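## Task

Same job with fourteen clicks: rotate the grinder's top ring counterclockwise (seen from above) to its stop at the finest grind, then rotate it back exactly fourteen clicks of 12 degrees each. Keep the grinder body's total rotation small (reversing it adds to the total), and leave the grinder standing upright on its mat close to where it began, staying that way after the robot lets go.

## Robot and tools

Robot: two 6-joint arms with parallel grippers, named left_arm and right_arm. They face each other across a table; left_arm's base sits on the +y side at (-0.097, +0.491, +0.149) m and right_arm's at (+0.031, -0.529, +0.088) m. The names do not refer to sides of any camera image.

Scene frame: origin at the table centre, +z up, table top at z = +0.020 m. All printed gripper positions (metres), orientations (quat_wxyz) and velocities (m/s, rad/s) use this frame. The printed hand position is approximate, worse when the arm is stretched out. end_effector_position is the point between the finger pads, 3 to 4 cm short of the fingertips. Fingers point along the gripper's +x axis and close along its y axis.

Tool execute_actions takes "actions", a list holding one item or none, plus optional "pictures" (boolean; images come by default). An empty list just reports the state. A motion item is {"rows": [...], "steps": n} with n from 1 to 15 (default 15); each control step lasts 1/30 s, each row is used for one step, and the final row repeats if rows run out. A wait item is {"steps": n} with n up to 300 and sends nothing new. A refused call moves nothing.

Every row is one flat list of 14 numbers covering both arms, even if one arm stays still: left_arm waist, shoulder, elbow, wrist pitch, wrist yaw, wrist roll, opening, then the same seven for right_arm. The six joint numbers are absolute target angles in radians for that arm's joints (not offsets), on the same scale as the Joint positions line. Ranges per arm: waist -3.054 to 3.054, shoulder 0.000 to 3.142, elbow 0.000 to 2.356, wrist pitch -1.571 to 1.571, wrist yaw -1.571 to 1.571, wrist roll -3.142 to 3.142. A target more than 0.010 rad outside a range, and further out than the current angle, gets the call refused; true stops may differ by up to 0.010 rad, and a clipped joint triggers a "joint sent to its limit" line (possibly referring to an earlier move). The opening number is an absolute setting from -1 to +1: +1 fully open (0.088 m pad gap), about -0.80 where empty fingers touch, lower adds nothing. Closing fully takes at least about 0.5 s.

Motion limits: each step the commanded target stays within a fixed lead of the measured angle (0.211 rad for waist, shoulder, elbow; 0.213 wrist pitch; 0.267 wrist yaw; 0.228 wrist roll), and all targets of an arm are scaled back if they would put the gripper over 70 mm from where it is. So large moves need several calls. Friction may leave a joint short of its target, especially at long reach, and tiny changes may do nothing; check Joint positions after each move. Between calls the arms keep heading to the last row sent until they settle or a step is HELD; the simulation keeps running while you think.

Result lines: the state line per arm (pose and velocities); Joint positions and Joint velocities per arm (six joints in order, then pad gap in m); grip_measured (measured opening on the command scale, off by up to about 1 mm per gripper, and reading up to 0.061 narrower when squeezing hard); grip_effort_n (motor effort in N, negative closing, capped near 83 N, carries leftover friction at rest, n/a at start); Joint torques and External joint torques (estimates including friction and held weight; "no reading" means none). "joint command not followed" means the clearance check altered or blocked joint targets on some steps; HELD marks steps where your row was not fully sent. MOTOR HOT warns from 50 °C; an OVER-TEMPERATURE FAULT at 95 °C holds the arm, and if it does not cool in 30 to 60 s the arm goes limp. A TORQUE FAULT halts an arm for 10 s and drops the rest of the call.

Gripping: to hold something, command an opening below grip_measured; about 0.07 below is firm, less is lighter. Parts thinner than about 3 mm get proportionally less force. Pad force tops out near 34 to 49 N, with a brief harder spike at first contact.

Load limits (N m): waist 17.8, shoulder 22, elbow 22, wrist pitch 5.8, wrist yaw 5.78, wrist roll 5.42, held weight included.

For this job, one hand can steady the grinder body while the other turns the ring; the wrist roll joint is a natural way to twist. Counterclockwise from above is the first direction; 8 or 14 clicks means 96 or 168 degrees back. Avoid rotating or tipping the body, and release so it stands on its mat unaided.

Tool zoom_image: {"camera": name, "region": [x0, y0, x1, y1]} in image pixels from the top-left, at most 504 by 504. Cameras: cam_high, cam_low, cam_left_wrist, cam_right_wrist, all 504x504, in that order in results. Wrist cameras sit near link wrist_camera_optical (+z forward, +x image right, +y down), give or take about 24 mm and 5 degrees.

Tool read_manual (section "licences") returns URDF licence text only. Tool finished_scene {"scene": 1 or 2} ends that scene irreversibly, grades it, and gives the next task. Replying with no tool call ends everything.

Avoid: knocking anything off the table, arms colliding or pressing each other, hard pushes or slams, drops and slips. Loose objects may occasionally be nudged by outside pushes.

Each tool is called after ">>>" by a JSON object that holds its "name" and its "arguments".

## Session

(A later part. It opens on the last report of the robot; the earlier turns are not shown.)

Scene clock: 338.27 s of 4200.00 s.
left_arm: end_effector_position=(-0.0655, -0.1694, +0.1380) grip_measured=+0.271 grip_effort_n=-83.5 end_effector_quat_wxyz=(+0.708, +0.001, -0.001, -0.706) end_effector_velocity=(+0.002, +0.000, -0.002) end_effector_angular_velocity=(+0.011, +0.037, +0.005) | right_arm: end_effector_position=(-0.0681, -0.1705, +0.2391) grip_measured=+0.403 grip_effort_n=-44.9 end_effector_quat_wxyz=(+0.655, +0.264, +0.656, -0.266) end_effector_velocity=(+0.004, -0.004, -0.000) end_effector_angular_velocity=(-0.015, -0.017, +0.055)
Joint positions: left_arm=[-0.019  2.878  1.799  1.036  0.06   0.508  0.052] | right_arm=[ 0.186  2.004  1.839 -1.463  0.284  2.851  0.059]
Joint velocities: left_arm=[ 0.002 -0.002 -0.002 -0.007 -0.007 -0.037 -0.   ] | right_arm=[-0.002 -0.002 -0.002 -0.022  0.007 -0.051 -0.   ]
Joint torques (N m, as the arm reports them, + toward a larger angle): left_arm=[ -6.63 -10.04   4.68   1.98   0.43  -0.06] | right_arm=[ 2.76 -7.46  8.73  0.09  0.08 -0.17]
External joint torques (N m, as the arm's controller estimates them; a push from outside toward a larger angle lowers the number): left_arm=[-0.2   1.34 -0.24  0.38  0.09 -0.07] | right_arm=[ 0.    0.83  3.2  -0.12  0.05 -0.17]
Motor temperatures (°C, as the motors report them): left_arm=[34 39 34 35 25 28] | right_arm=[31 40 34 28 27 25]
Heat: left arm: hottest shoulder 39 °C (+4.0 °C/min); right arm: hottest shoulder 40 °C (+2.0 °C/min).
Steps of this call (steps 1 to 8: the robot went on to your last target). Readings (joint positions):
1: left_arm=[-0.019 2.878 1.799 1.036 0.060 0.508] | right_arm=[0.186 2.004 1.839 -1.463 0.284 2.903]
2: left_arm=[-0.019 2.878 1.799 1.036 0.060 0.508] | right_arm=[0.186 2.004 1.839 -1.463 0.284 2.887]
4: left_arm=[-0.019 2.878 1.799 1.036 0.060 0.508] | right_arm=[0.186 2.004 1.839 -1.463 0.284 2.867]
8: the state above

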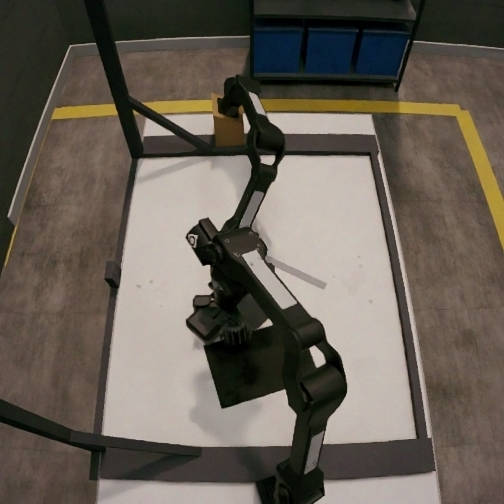

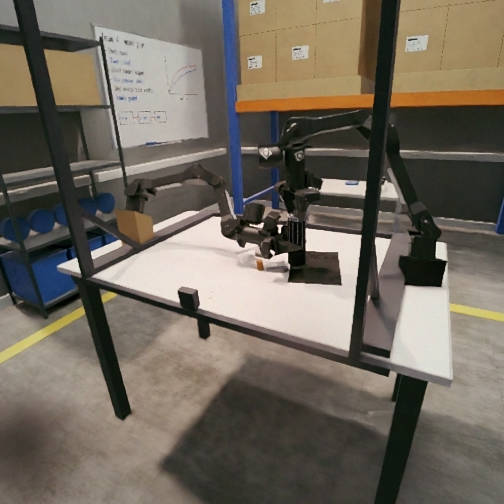

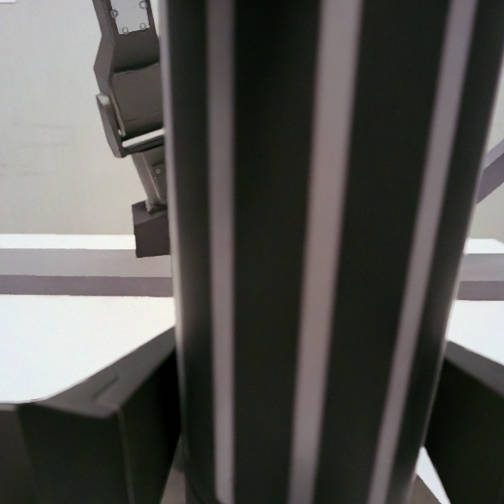

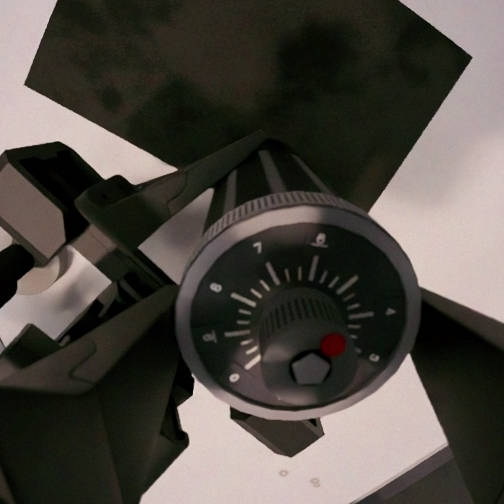

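>>> {"name": "execute_actions", "arguments": {"actions": [{"rows":[[-0.018,2.898,1.805,1.036,0.062,0.505,0.15,0.191,2.004,1.865,-1.464,0.286,2.81,0.402],[-0.018,2.898,1.805,1.036,0.062,0.505,0.15,0.191,2.004,1.865,-1.464,0.286,2.78,0.402],[-0.018,2.898,1.805,1.036,0.062,0.505,0.15,0.191,2.004,1.865,-1.464,0.286,2.75,0.402],[-0.018,2.898,1.805,1.036,0.062,0.505,0.15,0.191,2.004,1.865,-1.464,0.286,2.72,0.402],[-0.018,2.898,1.805,1.036,0.062,0.505,0.15,0.191,2.004,1.865,-1.464,0.286,2.69,0.402],[-0.018,2.898,1.805,1.036,0.062,0.505,0.15,0.191,2.004,1.865,-1.464,0.286,2.66,0.402],[-0.018,2.898,1.805,1.036,0.062,0.505,0.15,0.191,2.004,1.865,-1.464,0.286,2.63,0.402],[-0.018,2.898,1.805,1.036,0.062,0.505,0.15,0.191,2.004,1.865,-1.464,0.286,2.6,0.402],[-0.018,2.898,1.805,1.036,0.062,0.505,0.15,0.191,2.004,1.865,-1.464,0.286,2.57,0.402],[-0.018,2.898,1.805,1.036,0.062,0.505,0.15,0.191,2.004,1.865,-1.464,0.286,2.54,0.402],[-0.018,2.898,1.805,1.036,0.062,0.505,0.15,0.191,2.004,1.865,-1.464,0.286,2.51,0.402],[-0.018,2.898,1.805,1.036,0.062,0.505,0.15,0.191,2.004,1.865,-1.464,0.286,2.48,0.402],[-0.018,2.898,1.805,1.036,0.062,0.505,0.15,0.191,2.004,1.865,-1.464,0.286,2.45,0.402],[-0.018,2.898,1.805,1.036,0.062,0.505,0.15,0.191,2.004,1.865,-1.464,0.286,2.42,0.402],[-0.018,2.898,1.805,1.036,0.062,0.505,0.15,0.191,2.004,1.865,-1.464,0.286,2.39,0.402]],"steps":15}], "pictures": false}}

Scene clock: 355.27 s of 4200.00 s.
left_arm: end_effector_position=(-0.0655, -0.1694, +0.1380) grip_measured=+0.271 grip_effort_n=-83.5 end_effector_quat_wxyz=(+0.708, +0.001, -0.001, -0.706) end_effector_velocity=(-0.001, +0.000, -0.004) end_effector_angular_velocity=(+0.029, +0.009, +0.006) | right_arm: end_effector_position=(-0.0681, -0.1705, +0.2392) grip_measured=+0.409 grip_effort_n=-35.6 end_effector_quat_wxyz=(+0.693, +0.138, +0.694, -0.140) end_effector_velocity=(+0.000, -0.002, -0.002) end_effector_angular_velocity=(-0.013, +0.003, +0.858)
Joint positions: left_arm=[-0.019  2.878  1.799  1.036  0.06   0.508  0.052] | right_arm=[ 0.186  2.004  1.84  -1.463  0.284  2.478  0.059]
Joint velocities: left_arm=[-0.002 -0.002 -0.002 -0.022 -0.022 -0.007 -0.   ] | right_arm=[-0.002  0.002 -0.002 -0.007 -0.007 -0.857 -0.   ]
Joint torques (N m, as the arm reports them, + toward a larger angle): left_arm=[ -6.63 -10.02   4.69   1.96   0.43  -0.03] | right_arm=[ 2.84 -7.5   8.9   0.1   0.1  -0.13]
External joint torques (N m, as the arm's controller estimates them; a push from outside toward a larger angle lowers the number): left_arm=[-0.1   1.21 -0.15  0.39  0.09 -0.04] | right_arm=[ 0.1   0.78  3.34 -0.14  0.05 -0.11]
Motor temperatures (°C, as the motors report them): left_arm=[35 40 34 35 25 28] | right_arm=[31 41 35 28 27 25]
Heat: left arm: hottest shoulder 40 °C (+5.0 °C/min); right arm: hottest shoulder 41 °C (+2.0 °C/min).
Steps of this call (steps 1 to 30: the robot went on to your last target; steps 31 to 90: nothing new was sent; then 13.50 s passed at rest; steps 91 to 105: all 15 steps of this action). Readings (joint positions):
91: left_arm=[-0.019 2.878 1.799 1.036 0.060 0.508] | right_arm=[0.186 2.004 1.839 -1.463 0.284 2.838]
92: left_arm=[-0.019 2.878 1.799 1.036 0.060 0.508] | right_arm=[0.186 2.004 1.840 -1.463 0.284 2.824]
94: left_arm=[-0.019 2.878 1.799 1.036 0.060 0.508] | right_arm=[0.186 2.004 1.840 -1.463 0.284 2.786]
98: left_arm=[-0.019 2.878 1.799 1.036 0.060 0.508] | right_arm=[0.186 2.004 1.840 -1.463 0.284 2.683]
105: the state above

>>> {"name": "execute_actions", "arguments": {"actions": [{"rows":[[-0.018,2.898,1.805,1.036,0.062,0.505,0.15,0.191,2.004,1.865,-1.464,0.286,2.36,0.402],[-0.018,2.898,1.805,1.036,0.062,0.505,0.15,0.191,2.004,1.865,-1.464,0.286,2.33,0.402],[-0.018,2.898,1.805,1.036,0.062,0.505,0.15,0.191,2.004,1.865,-1.464,0.286,2.3,0.402],[-0.018,2.898,1.805,1.036,0.062,0.505,0.15,0.191,2.004,1.865,-1.464,0.286,2.27,0.402],[-0.018,2.898,1.805,1.036,0.062,0.505,0.15,0.191,2.004,1.865,-1.464,0.286,2.24,0.402],[-0.018,2.898,1.805,1.036,0.062,0.505,0.15,0.191,2.004,1.865,-1.464,0.286,2.21,0.402],[-0.018,2.898,1.805,1.036,0.062,0.505,0.15,0.191,2.004,1.865,-1.464,0.286,2.18,0.402],[-0.018,2.898,1.805,1.036,0.062,0.505,0.15,0.191,2.004,1.865,-1.464,0.286,2.15,0.402],[-0.018,2.898,1.805,1.036,0.062,0.505,0.15,0.191,2.004,1.865,-1.464,0.286,2.12,0.402],[-0.018,2.898,1.805,1.036,0.062,0.505,0.15,0.191,2.004,1.865,-1.464,0.286,2.09,0.402],[-0.018,2.898,1.805,1.036,0.062,0.505,0.15,0.191,2.004,1.865,-1.464,0.286,2.06,0.402],[-0.018,2.898,1.805,1.036,0.062,0.505,0.15,0.191,2.004,1.865,-1.464,0.286,2.03,0.402],[-0.018,2.898,1.805,1.036,0.062,0.505,0.15,0.191,2.004,1.865,-1.464,0.286,2.0,0.402],[-0.018,2.898,1.805,1.036,0.062,0.505,0.15,0.191,2.004,1.865,-1.464,0.286,1.97,0.402],[-0.018,2.898,1.805,1.036,0.062,0.505,0.15,0.191,2.004,1.865,-1.464,0.286,1.94,0.402]],"steps":15}]}}

Scene clock: 366.60 s of 4200.00 s.
left_arm: end_effector_position=(-0.0654, -0.1694, +0.1380) grip_measured=+0.271 grip_effort_n=-83.5 end_effector_quat_wxyz=(+0.708, +0.000, -0.001, -0.706) end_effector_velocity=(-0.001, +0.000, -0.001) end_effector_angular_velocity=(+0.009, +0.008, +0.001) | right_arm: end_effector_position=(-0.0683, -0.1705, +0.2393) grip_measured=+0.409 grip_effort_n=-35.6 end_effector_quat_wxyz=(+0.706, -0.020, +0.707, +0.018) end_effector_velocity=(+0.002, -0.005, -0.000) end_effector_angular_velocity=(-0.021, -0.002, +0.905)
Joint positions: left_arm=[-0.019  2.878  1.799  1.036  0.06   0.507  0.052] | right_arm=[ 0.186  2.004  1.84  -1.463  0.284  2.029  0.059]
Joint velocities: left_arm=[-0.002 -0.002 -0.002 -0.007 -0.007 -0.007 -0.   ] | right_arm=[-0.002 -0.002 -0.002 -0.022 -0.007 -0.901 -0.   ]
Joint torques (N m, as the arm reports them, + toward a larger angle): left_arm=[ -6.65 -10.     4.72   1.93   0.43  -0.04] | right_arm=[ 2.77 -7.56  8.94  0.09  0.11 -0.13]
External joint torques (N m, as the arm's controller estimates them; a push from outside toward a larger angle lowers the number): left_arm=[-0.08  1.33 -0.18  0.34  0.07 -0.05] | right_arm=[-0.01  0.83  3.36 -0.15  0.05 -0.13]
Motor temperatures (°C, as the motors report them): left_arm=[35 40 34 35 25 28] | right_arm=[31 41 35 28 27 25]
Heat: left arm: hottest shoulder 40 °C (+4.0 °C/min); right arm: hottest shoulder 41 °C (+2.0 °C/min).
Steps of this call (steps 1 to 30: the robot went on to your last target; steps 31 to 90: nothing new was sent; then 7.83 s passed at rest; steps 91 to 105: all 15 steps of this action). Readings (joint positions):
91: left_arm=[-0.019 2.878 1.799 1.036 0.060 0.507] | right_arm=[0.186 2.004 1.840 -1.463 0.284 2.388]
92: left_arm=[-0.019 2.878 1.799 1.036 0.060 0.507] | right_arm=[0.186 2.004 1.840 -1.463 0.284 2.375]
94: left_arm=[-0.019 2.878 1.799 1.036 0.060 0.507] | right_arm=[0.186 2.004 1.840 -1.463 0.284 2.335]
98: left_arm=[-0.019 2.878 1.799 1.036 0.060 0.507] | right_arm=[0.186 2.004 1.840 -1.463 0.284 2.233]
105: the state above

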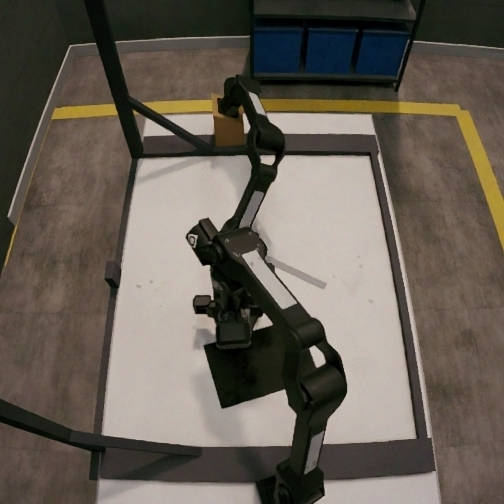

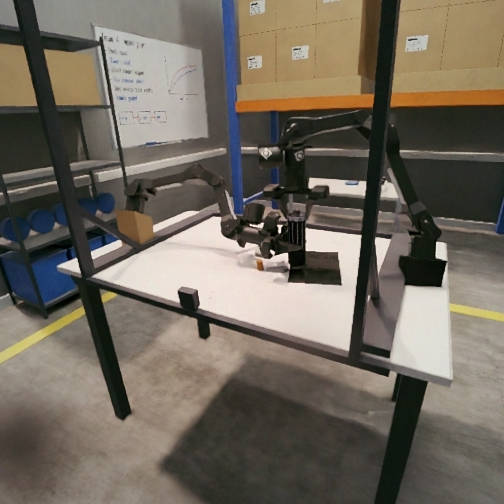

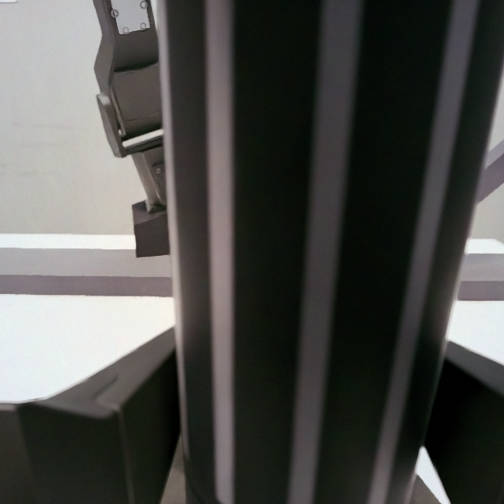

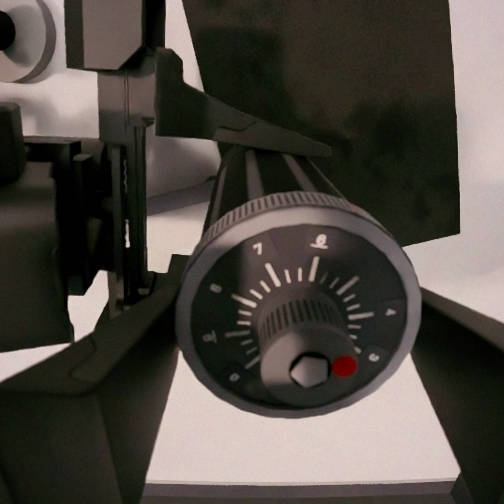

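>>> {"name": "execute_actions", "arguments": {"actions": []}}

Scene clock: 389.53 s of 4200.00 s.
left_arm: end_effector_position=(-0.0654, -0.1694, +0.1380) grip_measured=+0.271 grip_effort_n=-83.5 end_effector_quat_wxyz=(+0.708, +0.000, -0.001, -0.706) end_effector_velocity=(-0.004, -0.000, +0.001) end_effector_angular_velocity=(+0.006, -0.007, -0.004) | right_arm: end_effector_position=(-0.0682, -0.1706, +0.2393) grip_measured=+0.409 grip_effort_n=-36.0 end_effector_quat_wxyz=(+0.705, -0.050, +0.706, +0.048) end_effector_velocity=(+0.001, -0.002, -0.000) end_effector_angular_velocity=(-0.010, +0.003, +0.007)
Joint positions: left_arm=[-0.019  2.878  1.799  1.036  0.06   0.507  0.052] | right_arm=[ 0.186  2.004  1.84  -1.464  0.284  1.944  0.059]
Joint velocities: left_arm=[-0.007 -0.002 -0.002 -0.007 -0.007  0.007 -0.   ] | right_arm=[-0.002 -0.002 -0.002 -0.007 -0.007 -0.007 -0.   ]
Joint torques (N m, as the arm reports them, + toward a larger angle): left_arm=[ -6.61 -10.03   4.67   1.92   0.42  -0.03] | right_arm=[ 2.71 -7.68  8.85  0.11  0.09 -0.1 ]
External joint torques (N m, as the arm's controller estimates them; a push from outside toward a larger angle lowers the number): left_arm=[ 0.04  1.44 -0.28  0.3   0.06 -0.04] | right_arm=[-0.14  0.7   3.27 -0.14  0.03 -0.1 ]
Motor temperatures (°C, as the motors report them): left_arm=[36 41 34 35 25 28] | right_arm=[31 41 35 28 27 25]
Heat: left arm: hottest shoulder 41 °C (+3.0 °C/min); right arm: hottest shoulder 41 °C (+1.0 °C/min).
Steps of this call (steps 1 to 30: the robot went on to your last target; steps 31 to 90: nothing new was sent; then 19.93 s passed at rest). Readings (joint positions):
1: left_arm=[-0.019 2.878 1.799 1.036 0.060 0.507] | right_arm=[0.186 2.004 1.840 -1.463 0.284 2.005]
2: left_arm=[-0.019 2.878 1.799 1.036 0.060 0.507] | right_arm=[0.186 2.004 1.840 -1.463 0.284 1.988]
4: left_arm=[-0.019 2.878 1.799 1.036 0.060 0.507] | right_arm=[0.186 2.004 1.840 -1.463 0.284 1.967]
8: left_arm=[-0.019 2.878 1.799 1.036 0.060 0.507] | right_arm=[0.186 2.004 1.840 -1.464 0.284 1.950]
90: the state above
All arms were judged still, so your last target was given up. Only a new action makes them travel on or press farther. Fingers that are still opening or closing keep moving.

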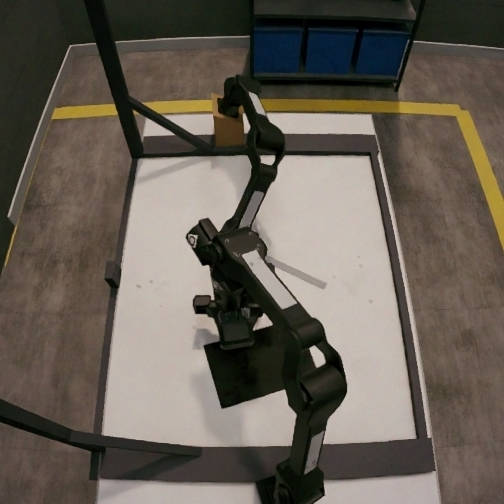

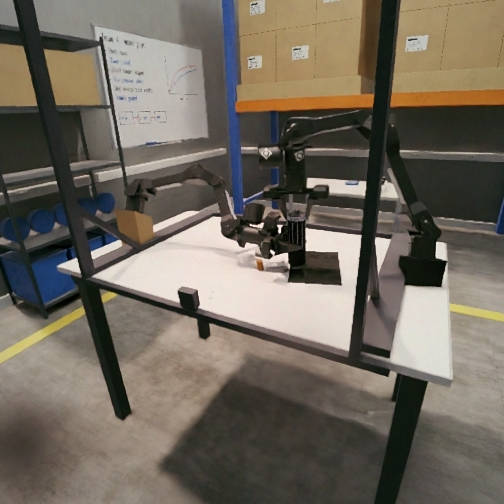

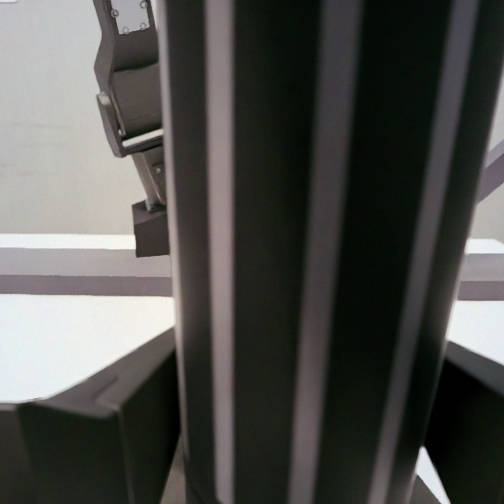

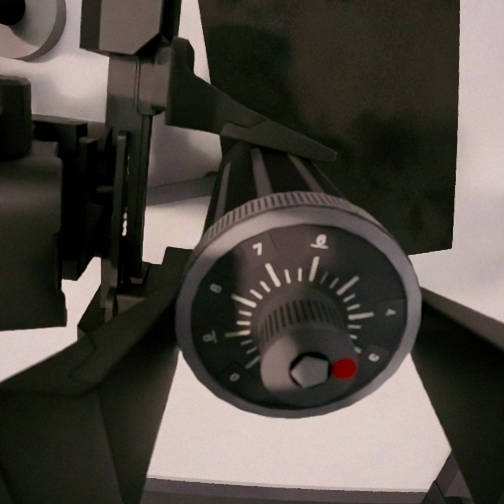

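>>> {"name": "execute_actions", "arguments": {"actions": [{"rows":[[-0.018,2.898,1.805,1.036,0.062,0.505,0.15,0.191,2.004,1.865,-1.464,0.286,1.90,0.402],[-0.018,2.898,1.805,1.036,0.062,0.505,0.15,0.191,2.004,1.865,-1.464,0.286,1.87,0.402],[-0.018,2.898,1.805,1.036,0.062,0.505,0.15,0.191,2.004,1.865,-1.464,0.286,1.84,0.402],[-0.018,2.898,1.805,1.036,0.062,0.505,0.15,0.191,2.004,1.865,-1.464,0.286,1.81,0.402],[-0.018,2.898,1.805,1.036,0.062,0.505,0.15,0.191,2.004,1.865,-1.464,0.286,1.78,0.402],[-0.018,2.898,1.805,1.036,0.062,0.505,0.15,0.191,2.004,1.865,-1.464,0.286,1.75,0.402],[-0.018,2.898,1.805,1.036,0.062,0.505,0.15,0.191,2.004,1.865,-1.464,0.286,1.72,0.402],[-0.018,2.898,1.805,1.036,0.062,0.505,0.15,0.191,2.004,1.865,-1.464,0.286,1.69,0.402],[-0.018,2.898,1.805,1.036,0.062,0.505,0.15,0.191,2.004,1.865,-1.464,0.286,1.66,0.402],[-0.018,2.898,1.805,1.036,0.062,0.505,0.15,0.191,2.004,1.865,-1.464,0.286,1.63,0.402],[-0.018,2.898,1.805,1.036,0.062,0.505,0.15,0.191,2.004,1.865,-1.464,0.286,1.60,0.402],[-0.018,2.898,1.805,1.036,0.062,0.505,0.15,0.191,2.004,1.865,-1.464,0.286,1.57,0.402],[-0.018,2.898,1.805,1.036,0.062,0.505,0.15,0.191,2.004,1.865,-1.464,0.286,1.54,0.402],[-0.018,2.898,1.805,1.036,0.062,0.505,0.15,0.191,2.004,1.865,-1.464,0.286,1.51,0.402],[-0.018,2.898,1.805,1.036,0.062,0.505,0.15,0.191,2.004,1.865,-1.464,0.286,1.48,0.402]],"steps":15}], "pictures": false}}

>>> {"name": "execute_actions", "arguments": {"actions": [{"rows":[[-0.018,2.898,1.805,1.036,0.062,0.505,0.15,0.191,2.004,1.865,-1.464,0.286,1.45,0.402],[-0.018,2.898,1.805,1.036,0.062,0.505,0.15,0.191,2.004,1.865,-1.464,0.286,1.42,0.402],[-0.018,2.898,1.805,1.036,0.062,0.505,0.15,0.191,2.004,1.865,-1.464,0.286,1.39,0.402],[-0.018,2.898,1.805,1.036,0.062,0.505,0.15,0.191,2.004,1.865,-1.464,0.286,1.36,0.402],[-0.018,2.898,1.805,1.036,0.062,0.505,0.15,0.191,2.004,1.865,-1.464,0.286,1.33,0.402],[-0.018,2.898,1.805,1.036,0.062,0.505,0.15,0.191,2.004,1.865,-1.464,0.286,1.30,0.402],[-0.018,2.898,1.805,1.036,0.062,0.505,0.15,0.191,2.004,1.865,-1.464,0.286,1.27,0.402],[-0.018,2.898,1.805,1.036,0.062,0.505,0.15,0.191,2.004,1.865,-1.464,0.286,1.24,0.402],[-0.018,2.898,1.805,1.036,0.062,0.505,0.15,0.191,2.004,1.865,-1.464,0.286,1.21,0.402],[-0.018,2.898,1.805,1.036,0.062,0.505,0.15,0.191,2.004,1.865,-1.464,0.286,1.18,0.402],[-0.018,2.898,1.805,1.036,0.062,0.505,0.15,0.191,2.004,1.865,-1.464,0.286,1.15,0.402],[-0.018,2.898,1.805,1.036,0.062,0.505,0.15,0.191,2.004,1.865,-1.464,0.286,1.12,0.402],[-0.018,2.898,1.805,1.036,0.062,0.505,0.15,0.191,2.004,1.865,-1.464,0.286,1.09,0.402],[-0.018,2.898,1.805,1.036,0.062,0.505,0.15,0.191,2.004,1.865,-1.464,0.286,1.06,0.402],[-0.018,2.898,1.805,1.036,0.062,0.505,0.15,0.191,2.004,1.865,-1.464,0.286,1.03,0.402]],"steps":15}], "pictures": true}}

Scene clock: 410.00 s of 4200.00 s.
left_arm: end_effector_position=(-0.0654, -0.1694, +0.1381) grip_measured=+0.271 grip_effort_n=-83.5 end_effector_quat_wxyz=(+0.708, +0.000, -0.001, -0.706) end_effector_velocity=(-0.001, -0.000, +0.003) end_effector_angular_velocity=(-0.003, +0.007, -0.010) | right_arm: end_effector_position=(-0.0681, -0.1708, +0.2393) grip_measured=+0.409 grip_effort_n=-36.0 end_effector_quat_wxyz=(+0.683, -0.181, +0.685, +0.179) end_effector_velocity=(+0.004, -0.004, -0.002) end_effector_angular_velocity=(-0.019, -0.016, +0.892)
Joint positions: left_arm=[-0.019  2.878  1.799  1.036  0.06   0.507  0.052] | right_arm=[ 0.186  2.004  1.84  -1.465  0.284  1.568  0.059]
Joint velocities: left_arm=[-0.002 -0.007 -0.002 -0.007  0.007 -0.007  0.   ] | right_arm=[-0.002  0.002 -0.002 -0.022  0.007 -0.886 -0.   ]
Joint torques (N m, as the arm reports them, + toward a larger angle): left_arm=[ -6.65 -10.05   4.66   1.95   0.41  -0.03] | right_arm=[ 2.81 -7.56  8.98  0.24  0.08 -0.14]
External joint torques (N m, as the arm's controller estimates them; a push from outside toward a larger angle lowers the number): left_arm=[-0.12  1.37 -0.27  0.33  0.07 -0.04] | right_arm=[ 0.08  0.69  3.45 -0.03  0.02 -0.16]
Motor temperatures (°C, as the motors report them): left_arm=[36 41 34 36 25 28] | right_arm=[31 41 36 28 27 25]
Heat: left arm: hottest shoulder 41 °C (+2.0 °C/min); right arm: hottest shoulder 41 °C (+1.0 °C/min).
Steps of this call (steps 1 to 90: nothing new was sent; then 16.97 s passed at rest; steps 91 to 105: all 15 steps of this action). Readings (joint positions):
91: left_arm=[-0.019 2.878 1.799 1.036 0.060 0.507] | right_arm=[0.186 2.004 1.840 -1.464 0.284 1.935]
92: left_arm=[-0.019 2.878 1.799 1.036 0.060 0.507] | right_arm=[0.186 2.004 1.840 -1.464 0.284 1.919]
94: left_arm=[-0.019 2.878 1.799 1.036 0.060 0.507] | right_arm=[0.186 2.004 1.840 -1.464 0.284 1.878]
98: left_arm=[-0.019 2.878 1.799 1.036 0.060 0.507] | right_arm=[0.186 2.004 1.840 -1.464 0.284 1.773]
105: the state above

Scene clock: 410.50 s of 4200.00 s.
left_arm: end_effector_position=(-0.0656, -0.1694, +0.1382) grip_measured=+0.271 grip_effort_n=-83.5 end_effector_quat_wxyz=(+0.708, -0.001, -0.000, -0.706) end_effector_velocity=(+0.000, -0.001, +0.001) end_effector_angular_velocity=(+0.004, +0.037, +0.003) | right_arm: end_effector_position=(-0.0679, -0.1711, +0.2393) grip_measured=+0.409 grip_effort_n=-36.0 end_effector_quat_wxyz=(+0.626, -0.329, +0.627, +0.326) end_effector_velocity=(+0.006, -0.003, -0.001) end_effector_angular_velocity=(-0.017, -0.013, +0.886)
Joint positions: left_arm=[-0.019  2.878  1.799  1.036  0.062  0.505  0.052] | right_arm=[ 0.186  2.004  1.84  -1.467  0.284  1.119  0.059]
Joint velocities: left_arm=[-0.002 -0.002  0.002 -0.007 -0.007 -0.037 -0.   ] | right_arm=[-0.007 -0.002 -0.002 -0.022  0.007 -0.886 -0.   ]
Joint torques (N m, as the arm reports them, + toward a larger angle): left_arm=[-6.65 -9.99  4.67  1.92  0.38  0.01] | right_arm=[ 2.74 -7.68  9.08  0.44  0.1  -0.19]
External joint torques (N m, as the arm's controller estimates them; a push from outside toward a larger angle lowers the number): left_arm=[-0.1   1.38 -0.25  0.31  0.04  0.  ] | right_arm=[ 0.    0.75  3.43  0.14  0.05 -0.19]
Motor temperatures (°C, as the motors report them): left_arm=[36 41 34 36 25 28] | right_arm=[31 41 36 28 27 25]
Heat: left arm: hottest shoulder 41 °C (+2.0 °C/min); right arm: hottest shoulder 41 °C (+1.0 °C/min).
Steps of this call (steps 1 to 15: all 15 steps of this action). Readings (joint positions):
1: left_arm=[-0.019 2.878 1.799 1.036 0.060 0.507] | right_arm=[0.186 2.004 1.840 -1.465 0.284 1.538]
2: left_arm=[-0.019 2.878 1.799 1.036 0.061 0.507] | right_arm=[0.186 2.004 1.840 -1.465 0.284 1.508]
4: left_arm=[-0.019 2.878 1.799 1.036 0.061 0.506] | right_arm=[0.186 2.004 1.840 -1.465 0.284 1.448]
8: left_arm=[-0.019 2.878 1.799 1.036 0.061 0.506] | right_arm=[0.186 2.004 1.840 -1.466 0.284 1.328]
15: the state above

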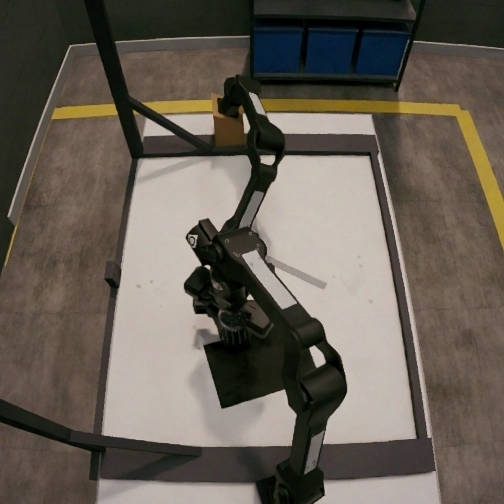

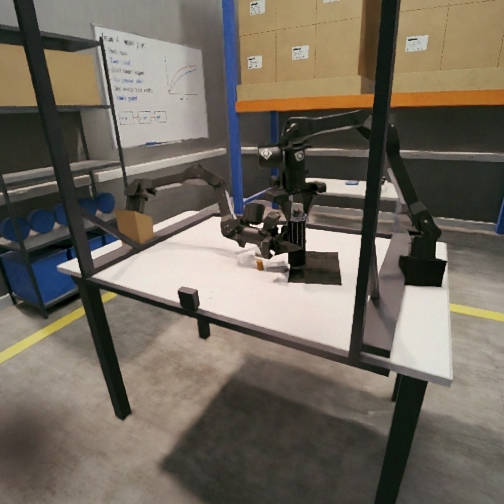

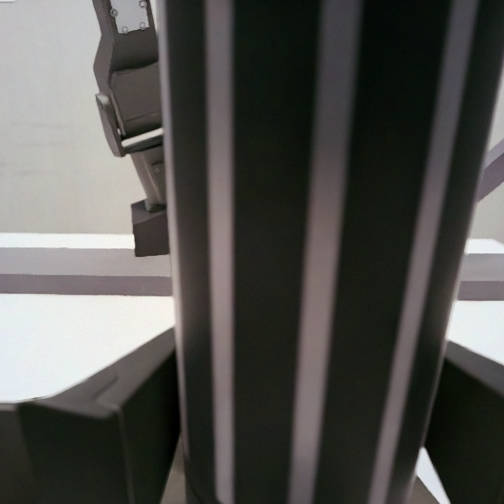

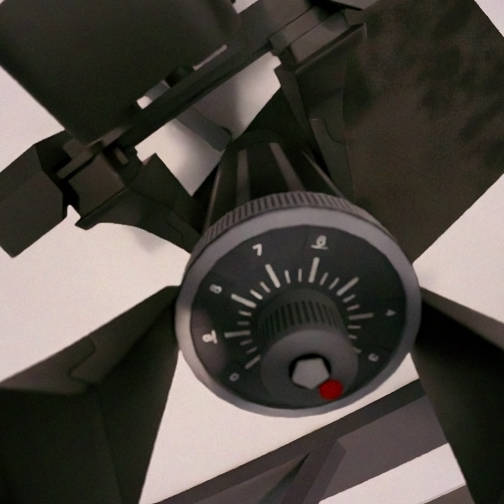

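>>> {"name": "execute_actions", "arguments": {"actions": [{"rows":[[-0.018,2.898,1.805,1.036,0.062,0.505,0.15,0.191,2.004,1.865,-1.464,0.286,1.01,0.402],[-0.018,2.898,1.805,1.036,0.062,0.505,0.15,0.191,2.004,1.865,-1.464,0.286,0.99,0.402],[-0.018,2.898,1.805,1.036,0.062,0.505,0.15,0.191,2.004,1.865,-1.464,0.286,0.97,0.402],[-0.018,2.898,1.805,1.036,0.062,0.505,0.15,0.191,2.004,1.865,-1.464,0.286,0.95,0.402],[-0.018,2.898,1.805,1.036,0.062,0.505,0.15,0.191,2.004,1.865,-1.464,0.286,0.93,0.402],[-0.018,2.898,1.805,1.036,0.062,0.505,0.15,0.191,2.004,1.865,-1.464,0.286,0.91,0.402],[-0.018,2.898,1.805,1.036,0.062,0.505,0.15,0.191,2.004,1.865,-1.464,0.286,0.89,0.402],[-0.018,2.898,1.805,1.036,0.062,0.505,0.15,0.191,2.004,1.865,-1.464,0.286,0.87,0.402],[-0.018,2.898,1.805,1.036,0.062,0.505,0.15,0.191,2.004,1.865,-1.464,0.286,0.85,0.402],[-0.018,2.898,1.805,1.036,0.062,0.505,0.15,0.191,2.004,1.865,-1.464,0.286,0.83,0.402]],"steps":12}], "pictures": true}}

Scene clock: 417.97 s of 4200.00 s.
left_arm: end_effector_position=(-0.0659, -0.1694, +0.1381) grip_measured=+0.271 grip_effort_n=-83.5 end_effector_quat_wxyz=(+0.708, -0.002, +0.000, -0.707) end_effector_velocity=(-0.002, +0.000, -0.003) end_effector_angular_velocity=(+0.022, +0.023, -0.006) | right_arm: end_effector_position=(-0.0677, -0.1711, +0.2393) grip_measured=+0.409 grip_effort_n=-36.5 end_effector_quat_wxyz=(+0.578, -0.407, +0.580, +0.404) end_effector_velocity=(-0.004, -0.005, +0.001) end_effector_angular_velocity=(-0.024, +0.030, +0.305)
Joint positions: left_arm=[-0.019  2.878  1.799  1.036  0.063  0.503  0.052] | right_arm=[ 0.186  2.004  1.84  -1.467  0.285  0.862  0.059]
Joint velocities: left_arm=[-0.002 -0.002 -0.002 -0.022 -0.007 -0.022 -0.   ] | right_arm=[ 0.002 -0.002 -0.002 -0.007 -0.037 -0.3   -0.   ]
Joint torques (N m, as the arm reports them, + toward a larger angle): left_arm=[ -6.69 -10.11   4.64   1.92   0.35   0.07] | right_arm=[ 2.92 -7.61  8.84  0.42  0.11 -0.14]
External joint torques (N m, as the arm's controller estimates them; a push from outside toward a larger angle lowers the number): left_arm=[-0.14  1.13 -0.2   0.35  0.    0.06] | right_arm=[ 0.04  0.82  3.19  0.1   0.08 -0.13]
Motor temperatures (°C, as the motors report them): left_arm=[37 41 34 36 25 28] | right_arm=[31 41 36 28 27 25]
Heat: left arm: hottest shoulder 41 °C (+1.0 °C/min); right arm: hottest shoulder 41 °C (+0.0 °C/min).
Steps of this call (steps 1 to 30: the robot went on to your last target; steps 31 to 90: nothing new was sent; then 4.07 s passed at rest; steps 91 to 102: all 12 steps of this action). Readings (joint positions):
91: left_arm=[-0.019 2.878 1.799 1.036 0.062 0.504] | right_arm=[0.186 2.004 1.840 -1.467 0.284 1.031]
92: left_arm=[-0.019 2.878 1.799 1.036 0.062 0.504] | right_arm=[0.186 2.004 1.840 -1.467 0.284 1.022]
94: left_arm=[-0.019 2.878 1.799 1.036 0.062 0.504] | right_arm=[0.186 2.004 1.840 -1.467 0.285 0.996]
98: left_arm=[-0.019 2.878 1.799 1.036 0.062 0.504] | right_arm=[0.186 2.004 1.840 -1.467 0.285 0.926]
102: the state above

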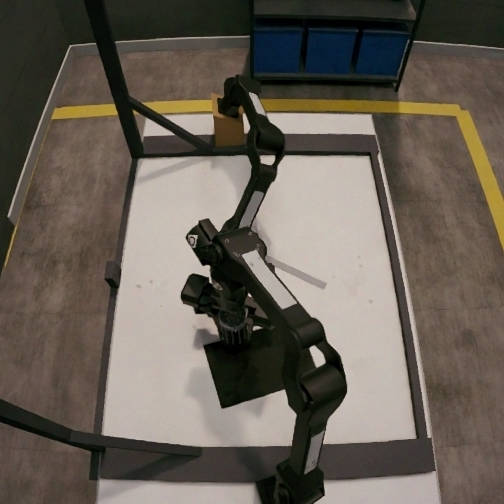

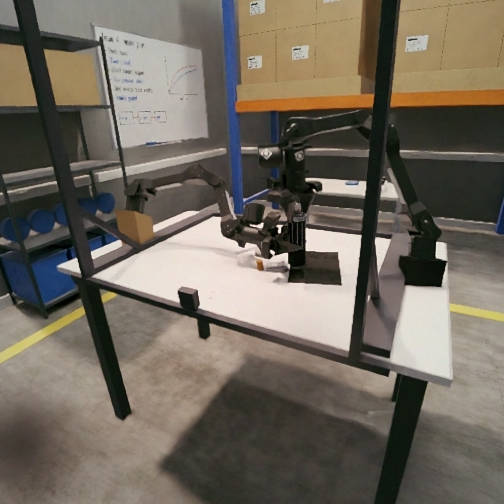

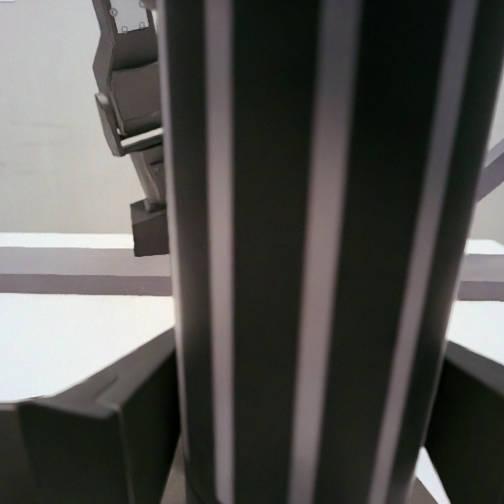

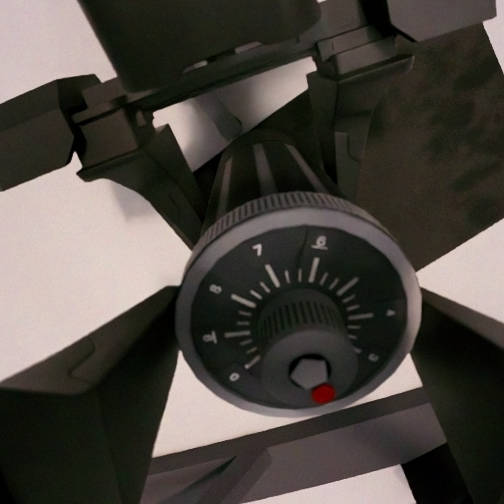

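>>> {"name": "execute_actions", "arguments": {"actions": [{"rows":[[-0.018,2.898,1.805,1.036,0.062,0.505,0.15,0.191,2.004,1.865,-1.464,0.286,0.81,0.402],[-0.018,2.898,1.805,1.036,0.062,0.505,0.15,0.191,2.004,1.865,-1.464,0.286,0.785,0.402],[-0.018,2.898,1.805,1.036,0.062,0.505,0.15,0.191,2.004,1.865,-1.464,0.286,0.76,0.402],[-0.018,2.898,1.805,1.036,0.062,0.505,0.15,0.191,2.004,1.865,-1.464,0.286,0.735,0.402],[-0.018,2.898,1.805,1.036,0.062,0.505,0.15,0.191,2.004,1.865,-1.464,0.286,0.71,0.402],[-0.018,2.898,1.805,1.036,0.062,0.505,0.15,0.191,2.004,1.865,-1.464,0.286,0.685,0.402],[-0.018,2.898,1.805,1.036,0.062,0.505,0.15,0.191,2.004,1.865,-1.464,0.286,0.66,0.402],[-0.018,2.898,1.805,1.036,0.062,0.505,0.15,0.191,2.004,1.865,-1.464,0.286,0.635,0.402],[-0.018,2.898,1.805,1.036,0.062,0.505,0.15,0.191,2.004,1.865,-1.464,0.286,0.61,0.402],[-0.018,2.898,1.805,1.036,0.062,0.505,0.15,0.191,2.004,1.865,-1.464,0.286,0.585,0.402],[-0.018,2.898,1.805,1.036,0.062,0.505,0.15,0.191,2.004,1.865,-1.464,0.286,0.56,0.402],[-0.018,2.898,1.805,1.036,0.062,0.505,0.15,0.191,2.004,1.865,-1.464,0.286,0.535,0.402],[-0.018,2.898,1.805,1.036,0.062,0.505,0.15,0.191,2.004,1.865,-1.464,0.286,0.51,0.402],[-0.018,2.898,1.805,1.036,0.062,0.505,0.15,0.191,2.004,1.865,-1.464,0.286,0.485,0.402],[-0.018,2.898,1.805,1.036,0.062,0.505,0.15,0.191,2.004,1.865,-1.464,0.286,0.46,0.402]],"steps":15}], "pictures": true}}

Scene clock: 432.57 s of 4200.00 s.
left_arm: end_effector_position=(-0.0659, -0.1694, +0.1381) grip_measured=+0.271 grip_effort_n=-83.5 end_effector_quat_wxyz=(+0.707, -0.002, +0.001, -0.707) end_effector_velocity=(-0.002, +0.000, -0.003) end_effector_angular_velocity=(+0.022, -0.006, -0.006) | right_arm: end_effector_position=(-0.0673, -0.1708, +0.2391) grip_measured=+0.409 grip_effort_n=-36.5 end_effector_quat_wxyz=(+0.506, -0.496, +0.505, +0.492) end_effector_velocity=(+0.001, -0.002, -0.000) end_effector_angular_velocity=(-0.014, +0.006, +0.769)
Joint positions: left_arm=[-0.019  2.878  1.799  1.036  0.063  0.501  0.052] | right_arm=[ 0.186  2.005  1.84  -1.467  0.289  0.535  0.059]
Joint velocities: left_arm=[-0.002 -0.002 -0.002 -0.022 -0.007  0.007 -0.   ] | right_arm=[-0.002 -0.002 -0.002 -0.007 -0.007 -0.769  0.   ]
Joint torques (N m, as the arm reports them, + toward a larger angle): left_arm=[ -6.64 -10.12   4.69   1.93   0.3    0.13] | right_arm=[ 2.88 -7.53  8.92  0.43 -0.15 -0.1 ]
External joint torques (N m, as the arm's controller estimates them; a push from outside toward a larger angle lowers the number): left_arm=[-0.06  1.21 -0.2   0.33 -0.05  0.12] | right_arm=[ 0.07  0.91  3.26  0.11 -0.17 -0.12]
Motor temperatures (°C, as the motors report them): left_arm=[37 42 34 36 25 28] | right_arm=[31 42 36 28 27 25]
Heat: left arm: hottest shoulder 42 °C (+2.0 °C/min); right arm: hottest shoulder 42 °C (+1.0 °C/min).
Steps of this call (steps 1 to 30: the robot went on to your last target; steps 31 to 90: nothing new was sent; then 11.10 s passed at rest; steps 91 to 105: all 15 steps of this action). Readings (joint positions):
91: left_arm=[-0.019 2.878 1.799 1.036 0.063 0.503] | right_arm=[0.186 2.005 1.840 -1.467 0.286 0.829]
92: left_arm=[-0.019 2.878 1.799 1.036 0.063 0.503] | right_arm=[0.186 2.005 1.840 -1.467 0.286 0.820]
94: left_arm=[-0.019 2.878 1.799 1.036 0.063 0.502] | right_arm=[0.186 2.005 1.840 -1.467 0.287 0.790]
98: left_arm=[-0.019 2.878 1.799 1.036 0.063 0.502] | right_arm=[0.186 2.005 1.840 -1.467 0.287 0.704]
105: the state above

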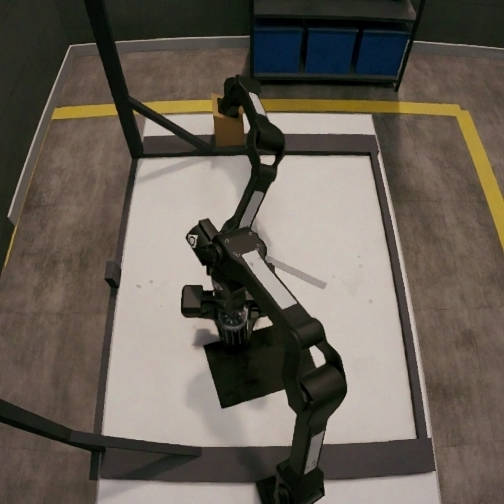

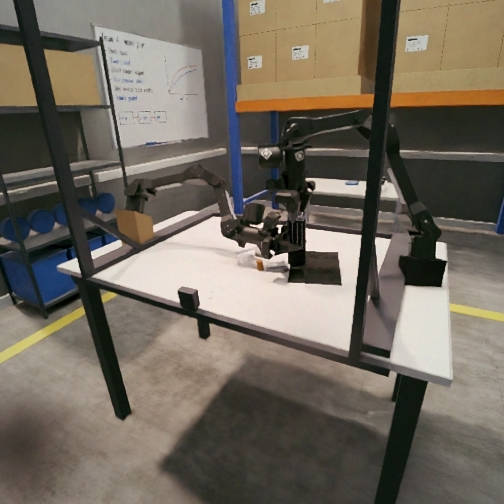

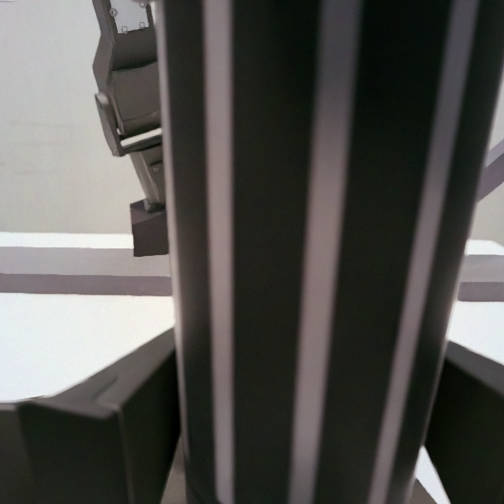

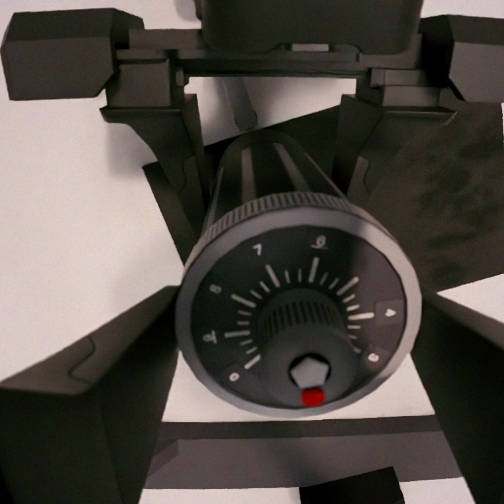

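>>> {"name": "execute_actions", "arguments": {"actions": [{"rows":[[-0.018,2.898,1.805,1.036,0.062,0.505,0.15,0.191,2.004,1.865,-1.464,0.286,0.44,0.402],[-0.018,2.898,1.805,1.036,0.062,0.505,0.15,0.191,2.004,1.865,-1.464,0.286,0.415,0.402],[-0.018,2.898,1.805,1.036,0.062,0.505,0.15,0.191,2.004,1.865,-1.464,0.286,0.39,0.402],[-0.018,2.898,1.805,1.036,0.062,0.505,0.15,0.191,2.004,1.865,-1.464,0.286,0.365,0.402],[-0.018,2.898,1.805,1.036,0.062,0.505,0.15,0.191,2.004,1.865,-1.464,0.286,0.34,0.402],[-0.018,2.898,1.805,1.036,0.062,0.505,0.15,0.191,2.004,1.865,-1.464,0.286,0.315,0.402],[-0.018,2.898,1.805,1.036,0.062,0.505,0.15,0.191,2.004,1.865,-1.464,0.286,0.29,0.402],[-0.018,2.898,1.805,1.036,0.062,0.505,0.15,0.191,2.004,1.865,-1.464,0.286,0.265,0.402],[-0.018,2.898,1.805,1.036,0.062,0.505,0.15,0.191,2.004,1.865,-1.464,0.286,0.24,0.402],[-0.018,2.898,1.805,1.036,0.062,0.505,0.15,0.191,2.004,1.865,-1.464,0.286,0.215,0.402],[-0.018,2.898,1.805,1.036,0.062,0.505,0.15,0.191,2.004,1.865,-1.464,0.286,0.19,0.402],[-0.018,2.898,1.805,1.036,0.062,0.505,0.15,0.191,2.004,1.865,-1.464,0.286,0.165,0.402],[-0.018,2.898,1.805,1.036,0.062,0.505,0.15,0.191,2.004,1.865,-1.464,0.286,0.14,0.402],[-0.018,2.898,1.805,1.036,0.062,0.505,0.15,0.191,2.004,1.865,-1.464,0.286,0.115,0.402],[-0.018,2.898,1.805,1.036,0.062,0.505,0.15,0.191,2.004,1.865,-1.464,0.286,0.09,0.402]],"steps":15}], "pictures": true}}

Scene clock: 443.20 s of 4200.00 s.
left_arm: end_effector_position=(-0.0661, -0.1694, +0.1382) grip_measured=+0.271 grip_effort_n=-83.5 end_effector_quat_wxyz=(+0.707, -0.003, +0.001, -0.707) end_effector_velocity=(+0.001, -0.000, +0.002) end_effector_angular_velocity=(+0.005, -0.007, +0.003) | right_arm: end_effector_position=(-0.0669, -0.1705, +0.2391) grip_measured=+0.409 grip_effort_n=-36.5 end_effector_quat_wxyz=(+0.407, -0.581, +0.405, +0.576) end_effector_velocity=(+0.007, -0.002, +0.003) end_effector_angular_velocity=(-0.005, -0.024, +0.726)
Joint positions: left_arm=[-0.019  2.878  1.799  1.036  0.065  0.5    0.052] | right_arm=[ 0.186  2.005  1.84  -1.467  0.293  0.165  0.059]
Joint velocities: left_arm=[-0.002 -0.007 -0.002 -0.007 -0.007  0.007  0.   ] | right_arm=[-0.002 -0.007  0.002 -0.022  0.022 -0.725 -0.   ]
Joint torques (N m, as the arm reports them, + toward a larger angle): left_arm=[ -6.66 -10.16   4.7    1.92   0.29   0.15] | right_arm=[ 2.75 -7.81  9.04  0.4  -0.32 -0.12]
External joint torques (N m, as the arm's controller estimates them; a push from outside toward a larger angle lowers the number): left_arm=[-0.11  1.08 -0.14  0.34 -0.06  0.14] | right_arm=[-0.03  0.78  3.31  0.09 -0.33 -0.12]
Motor temperatures (°C, as the motors report them): left_arm=[37 42 34 36 25 28] | right_arm=[31 42 36 28 27 25]
Heat: left arm: hottest shoulder 42 °C (+1.0 °C/min); right arm: hottest shoulder 42 °C (+1.0 °C/min).
Steps of this call (steps 1 to 30: the robot went on to your last target; steps 31 to 90: nothing new was sent; then 7.13 s passed at rest; steps 91 to 105: all 15 steps of this action). Readings (joint positions):
91: left_arm=[-0.019 2.878 1.799 1.036 0.064 0.501] | right_arm=[0.186 2.005 1.840 -1.467 0.290 0.460]
92: left_arm=[-0.019 2.878 1.799 1.036 0.064 0.500] | right_arm=[0.186 2.005 1.840 -1.467 0.290 0.450]
94: left_arm=[-0.019 2.878 1.799 1.036 0.064 0.500] | right_arm=[0.186 2.005 1.840 -1.467 0.290 0.418]
98: left_arm=[-0.019 2.878 1.799 1.036 0.064 0.500] | right_arm=[0.186 2.005 1.840 -1.467 0.291 0.335]
105: the state above

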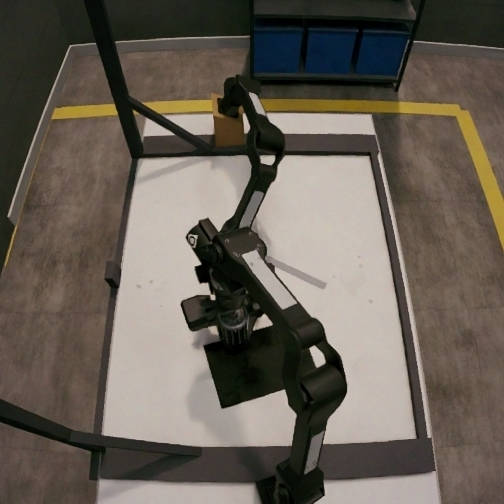

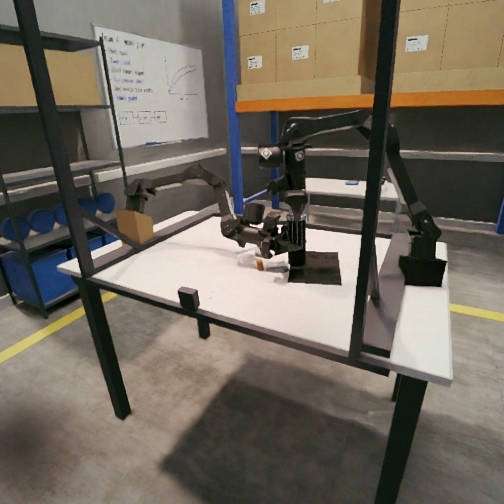

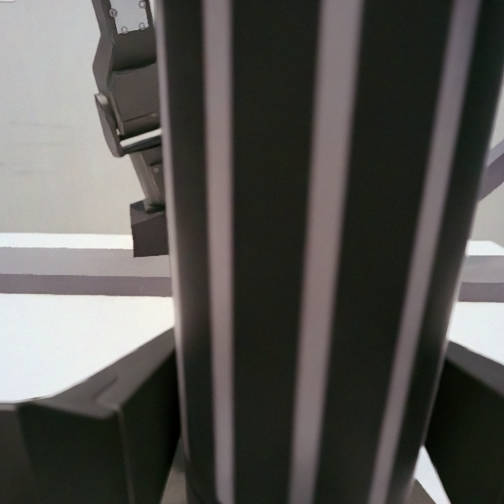

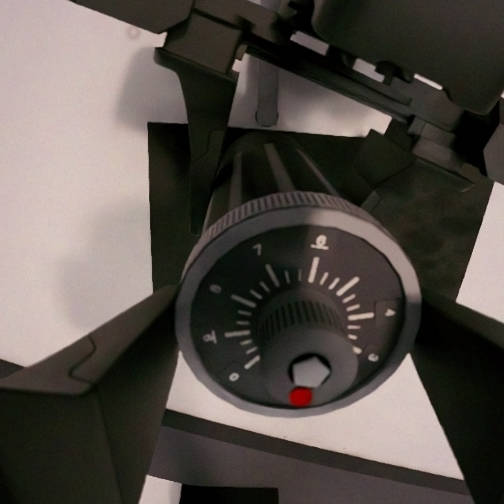

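>>> {"name": "execute_actions", "arguments": {"actions": [{"rows":[[-0.018,2.898,1.805,1.036,0.062,0.505,0.15,0.191,2.004,1.865,-1.464,0.286,0.075,0.402],[-0.018,2.898,1.805,1.036,0.062,0.505,0.15,0.191,2.004,1.865,-1.464,0.286,0.05,0.402],[-0.018,2.898,1.805,1.036,0.062,0.505,0.15,0.191,2.004,1.865,-1.464,0.286,0.025,0.402],[-0.018,2.898,1.805,1.036,0.062,0.505,0.15,0.191,2.004,1.865,-1.464,0.286,0.0,0.402],[-0.018,2.898,1.805,1.036,0.062,0.505,0.15,0.191,2.004,1.865,-1.464,0.286,-0.025,0.402],[-0.018,2.898,1.805,1.036,0.062,0.505,0.15,0.191,2.004,1.865,-1.464,0.286,-0.05,0.402],[-0.018,2.898,1.805,1.036,0.062,0.505,0.15,0.191,2.004,1.865,-1.464,0.286,-0.075,0.402],[-0.018,2.898,1.805,1.036,0.062,0.505,0.15,0.191,2.004,1.865,-1.464,0.286,-0.1,0.402],[-0.018,2.898,1.805,1.036,0.062,0.505,0.15,0.191,2.004,1.865,-1.464,0.286,-0.125,0.402],[-0.018,2.898,1.805,1.036,0.062,0.505,0.15,0.191,2.004,1.865,-1.464,0.286,-0.15,0.402],[-0.018,2.898,1.805,1.036,0.062,0.505,0.15,0.191,2.004,1.865,-1.464,0.286,-0.175,0.402],[-0.018,2.898,1.805,1.036,0.062,0.505,0.15,0.191,2.004,1.865,-1.464,0.286,-0.2,0.402]],"steps":13}], "pictures": true}}

Scene clock: 455.37 s of 4200.00 s.
left_arm: end_effector_position=(-0.0665, -0.1694, +0.1384) grip_measured=+0.271 grip_effort_n=-83.5 end_effector_quat_wxyz=(+0.707, -0.003, +0.001, -0.707) end_effector_velocity=(-0.001, +0.000, -0.001) end_effector_angular_velocity=(+0.009, +0.022, +0.001) | right_arm: end_effector_position=(-0.0670, -0.1700, +0.2392) grip_measured=+0.409 grip_effort_n=-36.5 end_effector_quat_wxyz=(+0.313, -0.637, +0.310, +0.633) end_effector_velocity=(+0.001, -0.002, -0.000) end_effector_angular_velocity=(-0.014, +0.002, +0.491)
Joint positions: left_arm=[-0.02   2.878  1.799  1.036  0.065  0.5    0.052] | right_arm=[ 0.186  2.005  1.84  -1.465  0.293 -0.147  0.059]
Joint velocities: left_arm=[-0.002 -0.002 -0.002 -0.007 -0.007 -0.022 -0.   ] | right_arm=[-0.002 -0.002 -0.002 -0.007 -0.007 -0.491 -0.   ]
Joint torques (N m, as the arm reports them, + toward a larger angle): left_arm=[ -6.52 -10.08   4.66   1.92   0.27   0.15] | right_arm=[ 2.82 -7.82  8.79  0.18 -0.37 -0.15]
External joint torques (N m, as the arm's controller estimates them; a push from outside toward a larger angle lowers the number): left_arm=[ 0.06  1.2  -0.21  0.33 -0.08  0.14] | right_arm=[ 0.08  0.6   3.13 -0.15 -0.36 -0.14]
Motor temperatures (°C, as the motors report them): left_arm=[37 42 34 36 25 28] | right_arm=[31 42 36 28 27 25]
Heat: left arm: hottest shoulder 42 °C (+1.0 °C/min); right arm: hottest shoulder 42 °C (+1.0 °C/min).
Steps of this call (steps 1 to 30: the robot went on to your last target; steps 31 to 90: nothing new was sent; then 8.73 s passed at rest; steps 91 to 103: all 13 steps of this action). Readings (joint positions):
91: left_arm=[-0.019 2.878 1.799 1.036 0.065 0.500] | right_arm=[0.186 2.005 1.840 -1.466 0.293 0.091]
92: left_arm=[-0.019 2.878 1.799 1.036 0.065 0.500] | right_arm=[0.186 2.005 1.840 -1.466 0.293 0.082]
94: left_arm=[-0.019 2.878 1.799 1.036 0.065 0.500] | right_arm=[0.186 2.005 1.840 -1.466 0.293 0.052]
98: left_arm=[-0.019 2.878 1.799 1.036 0.065 0.500] | right_arm=[0.186 2.005 1.840 -1.465 0.293 -0.032]
103: the state above

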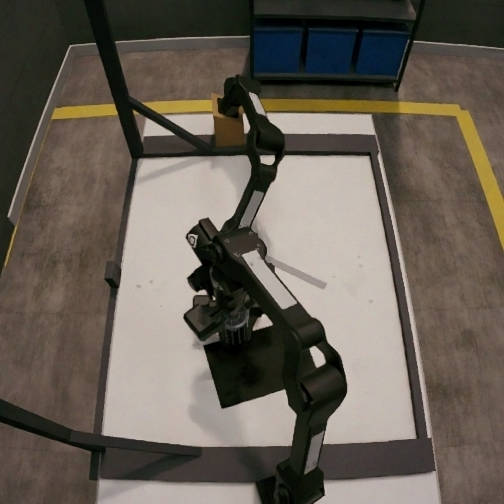

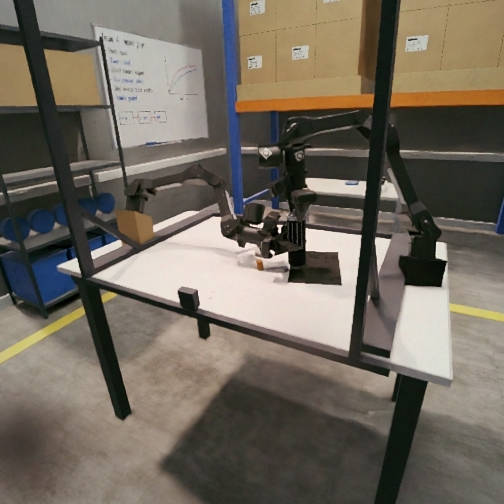

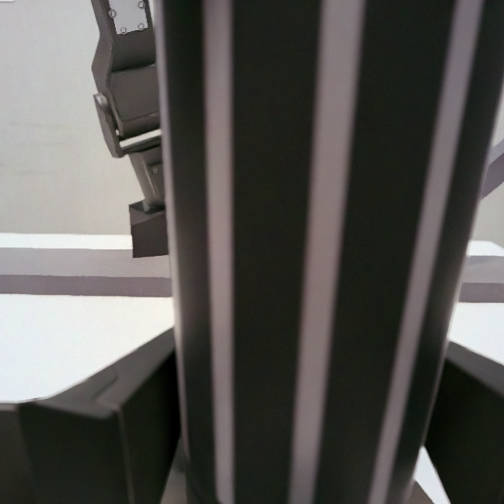

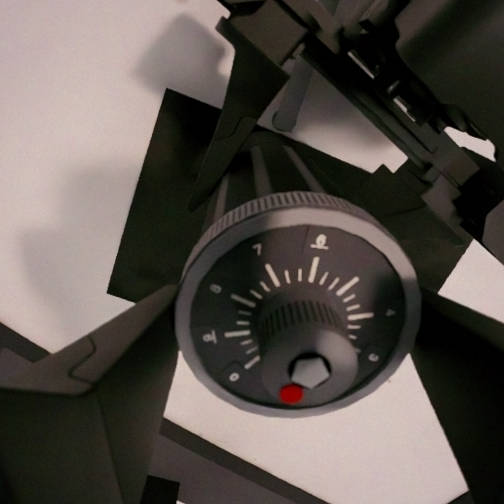

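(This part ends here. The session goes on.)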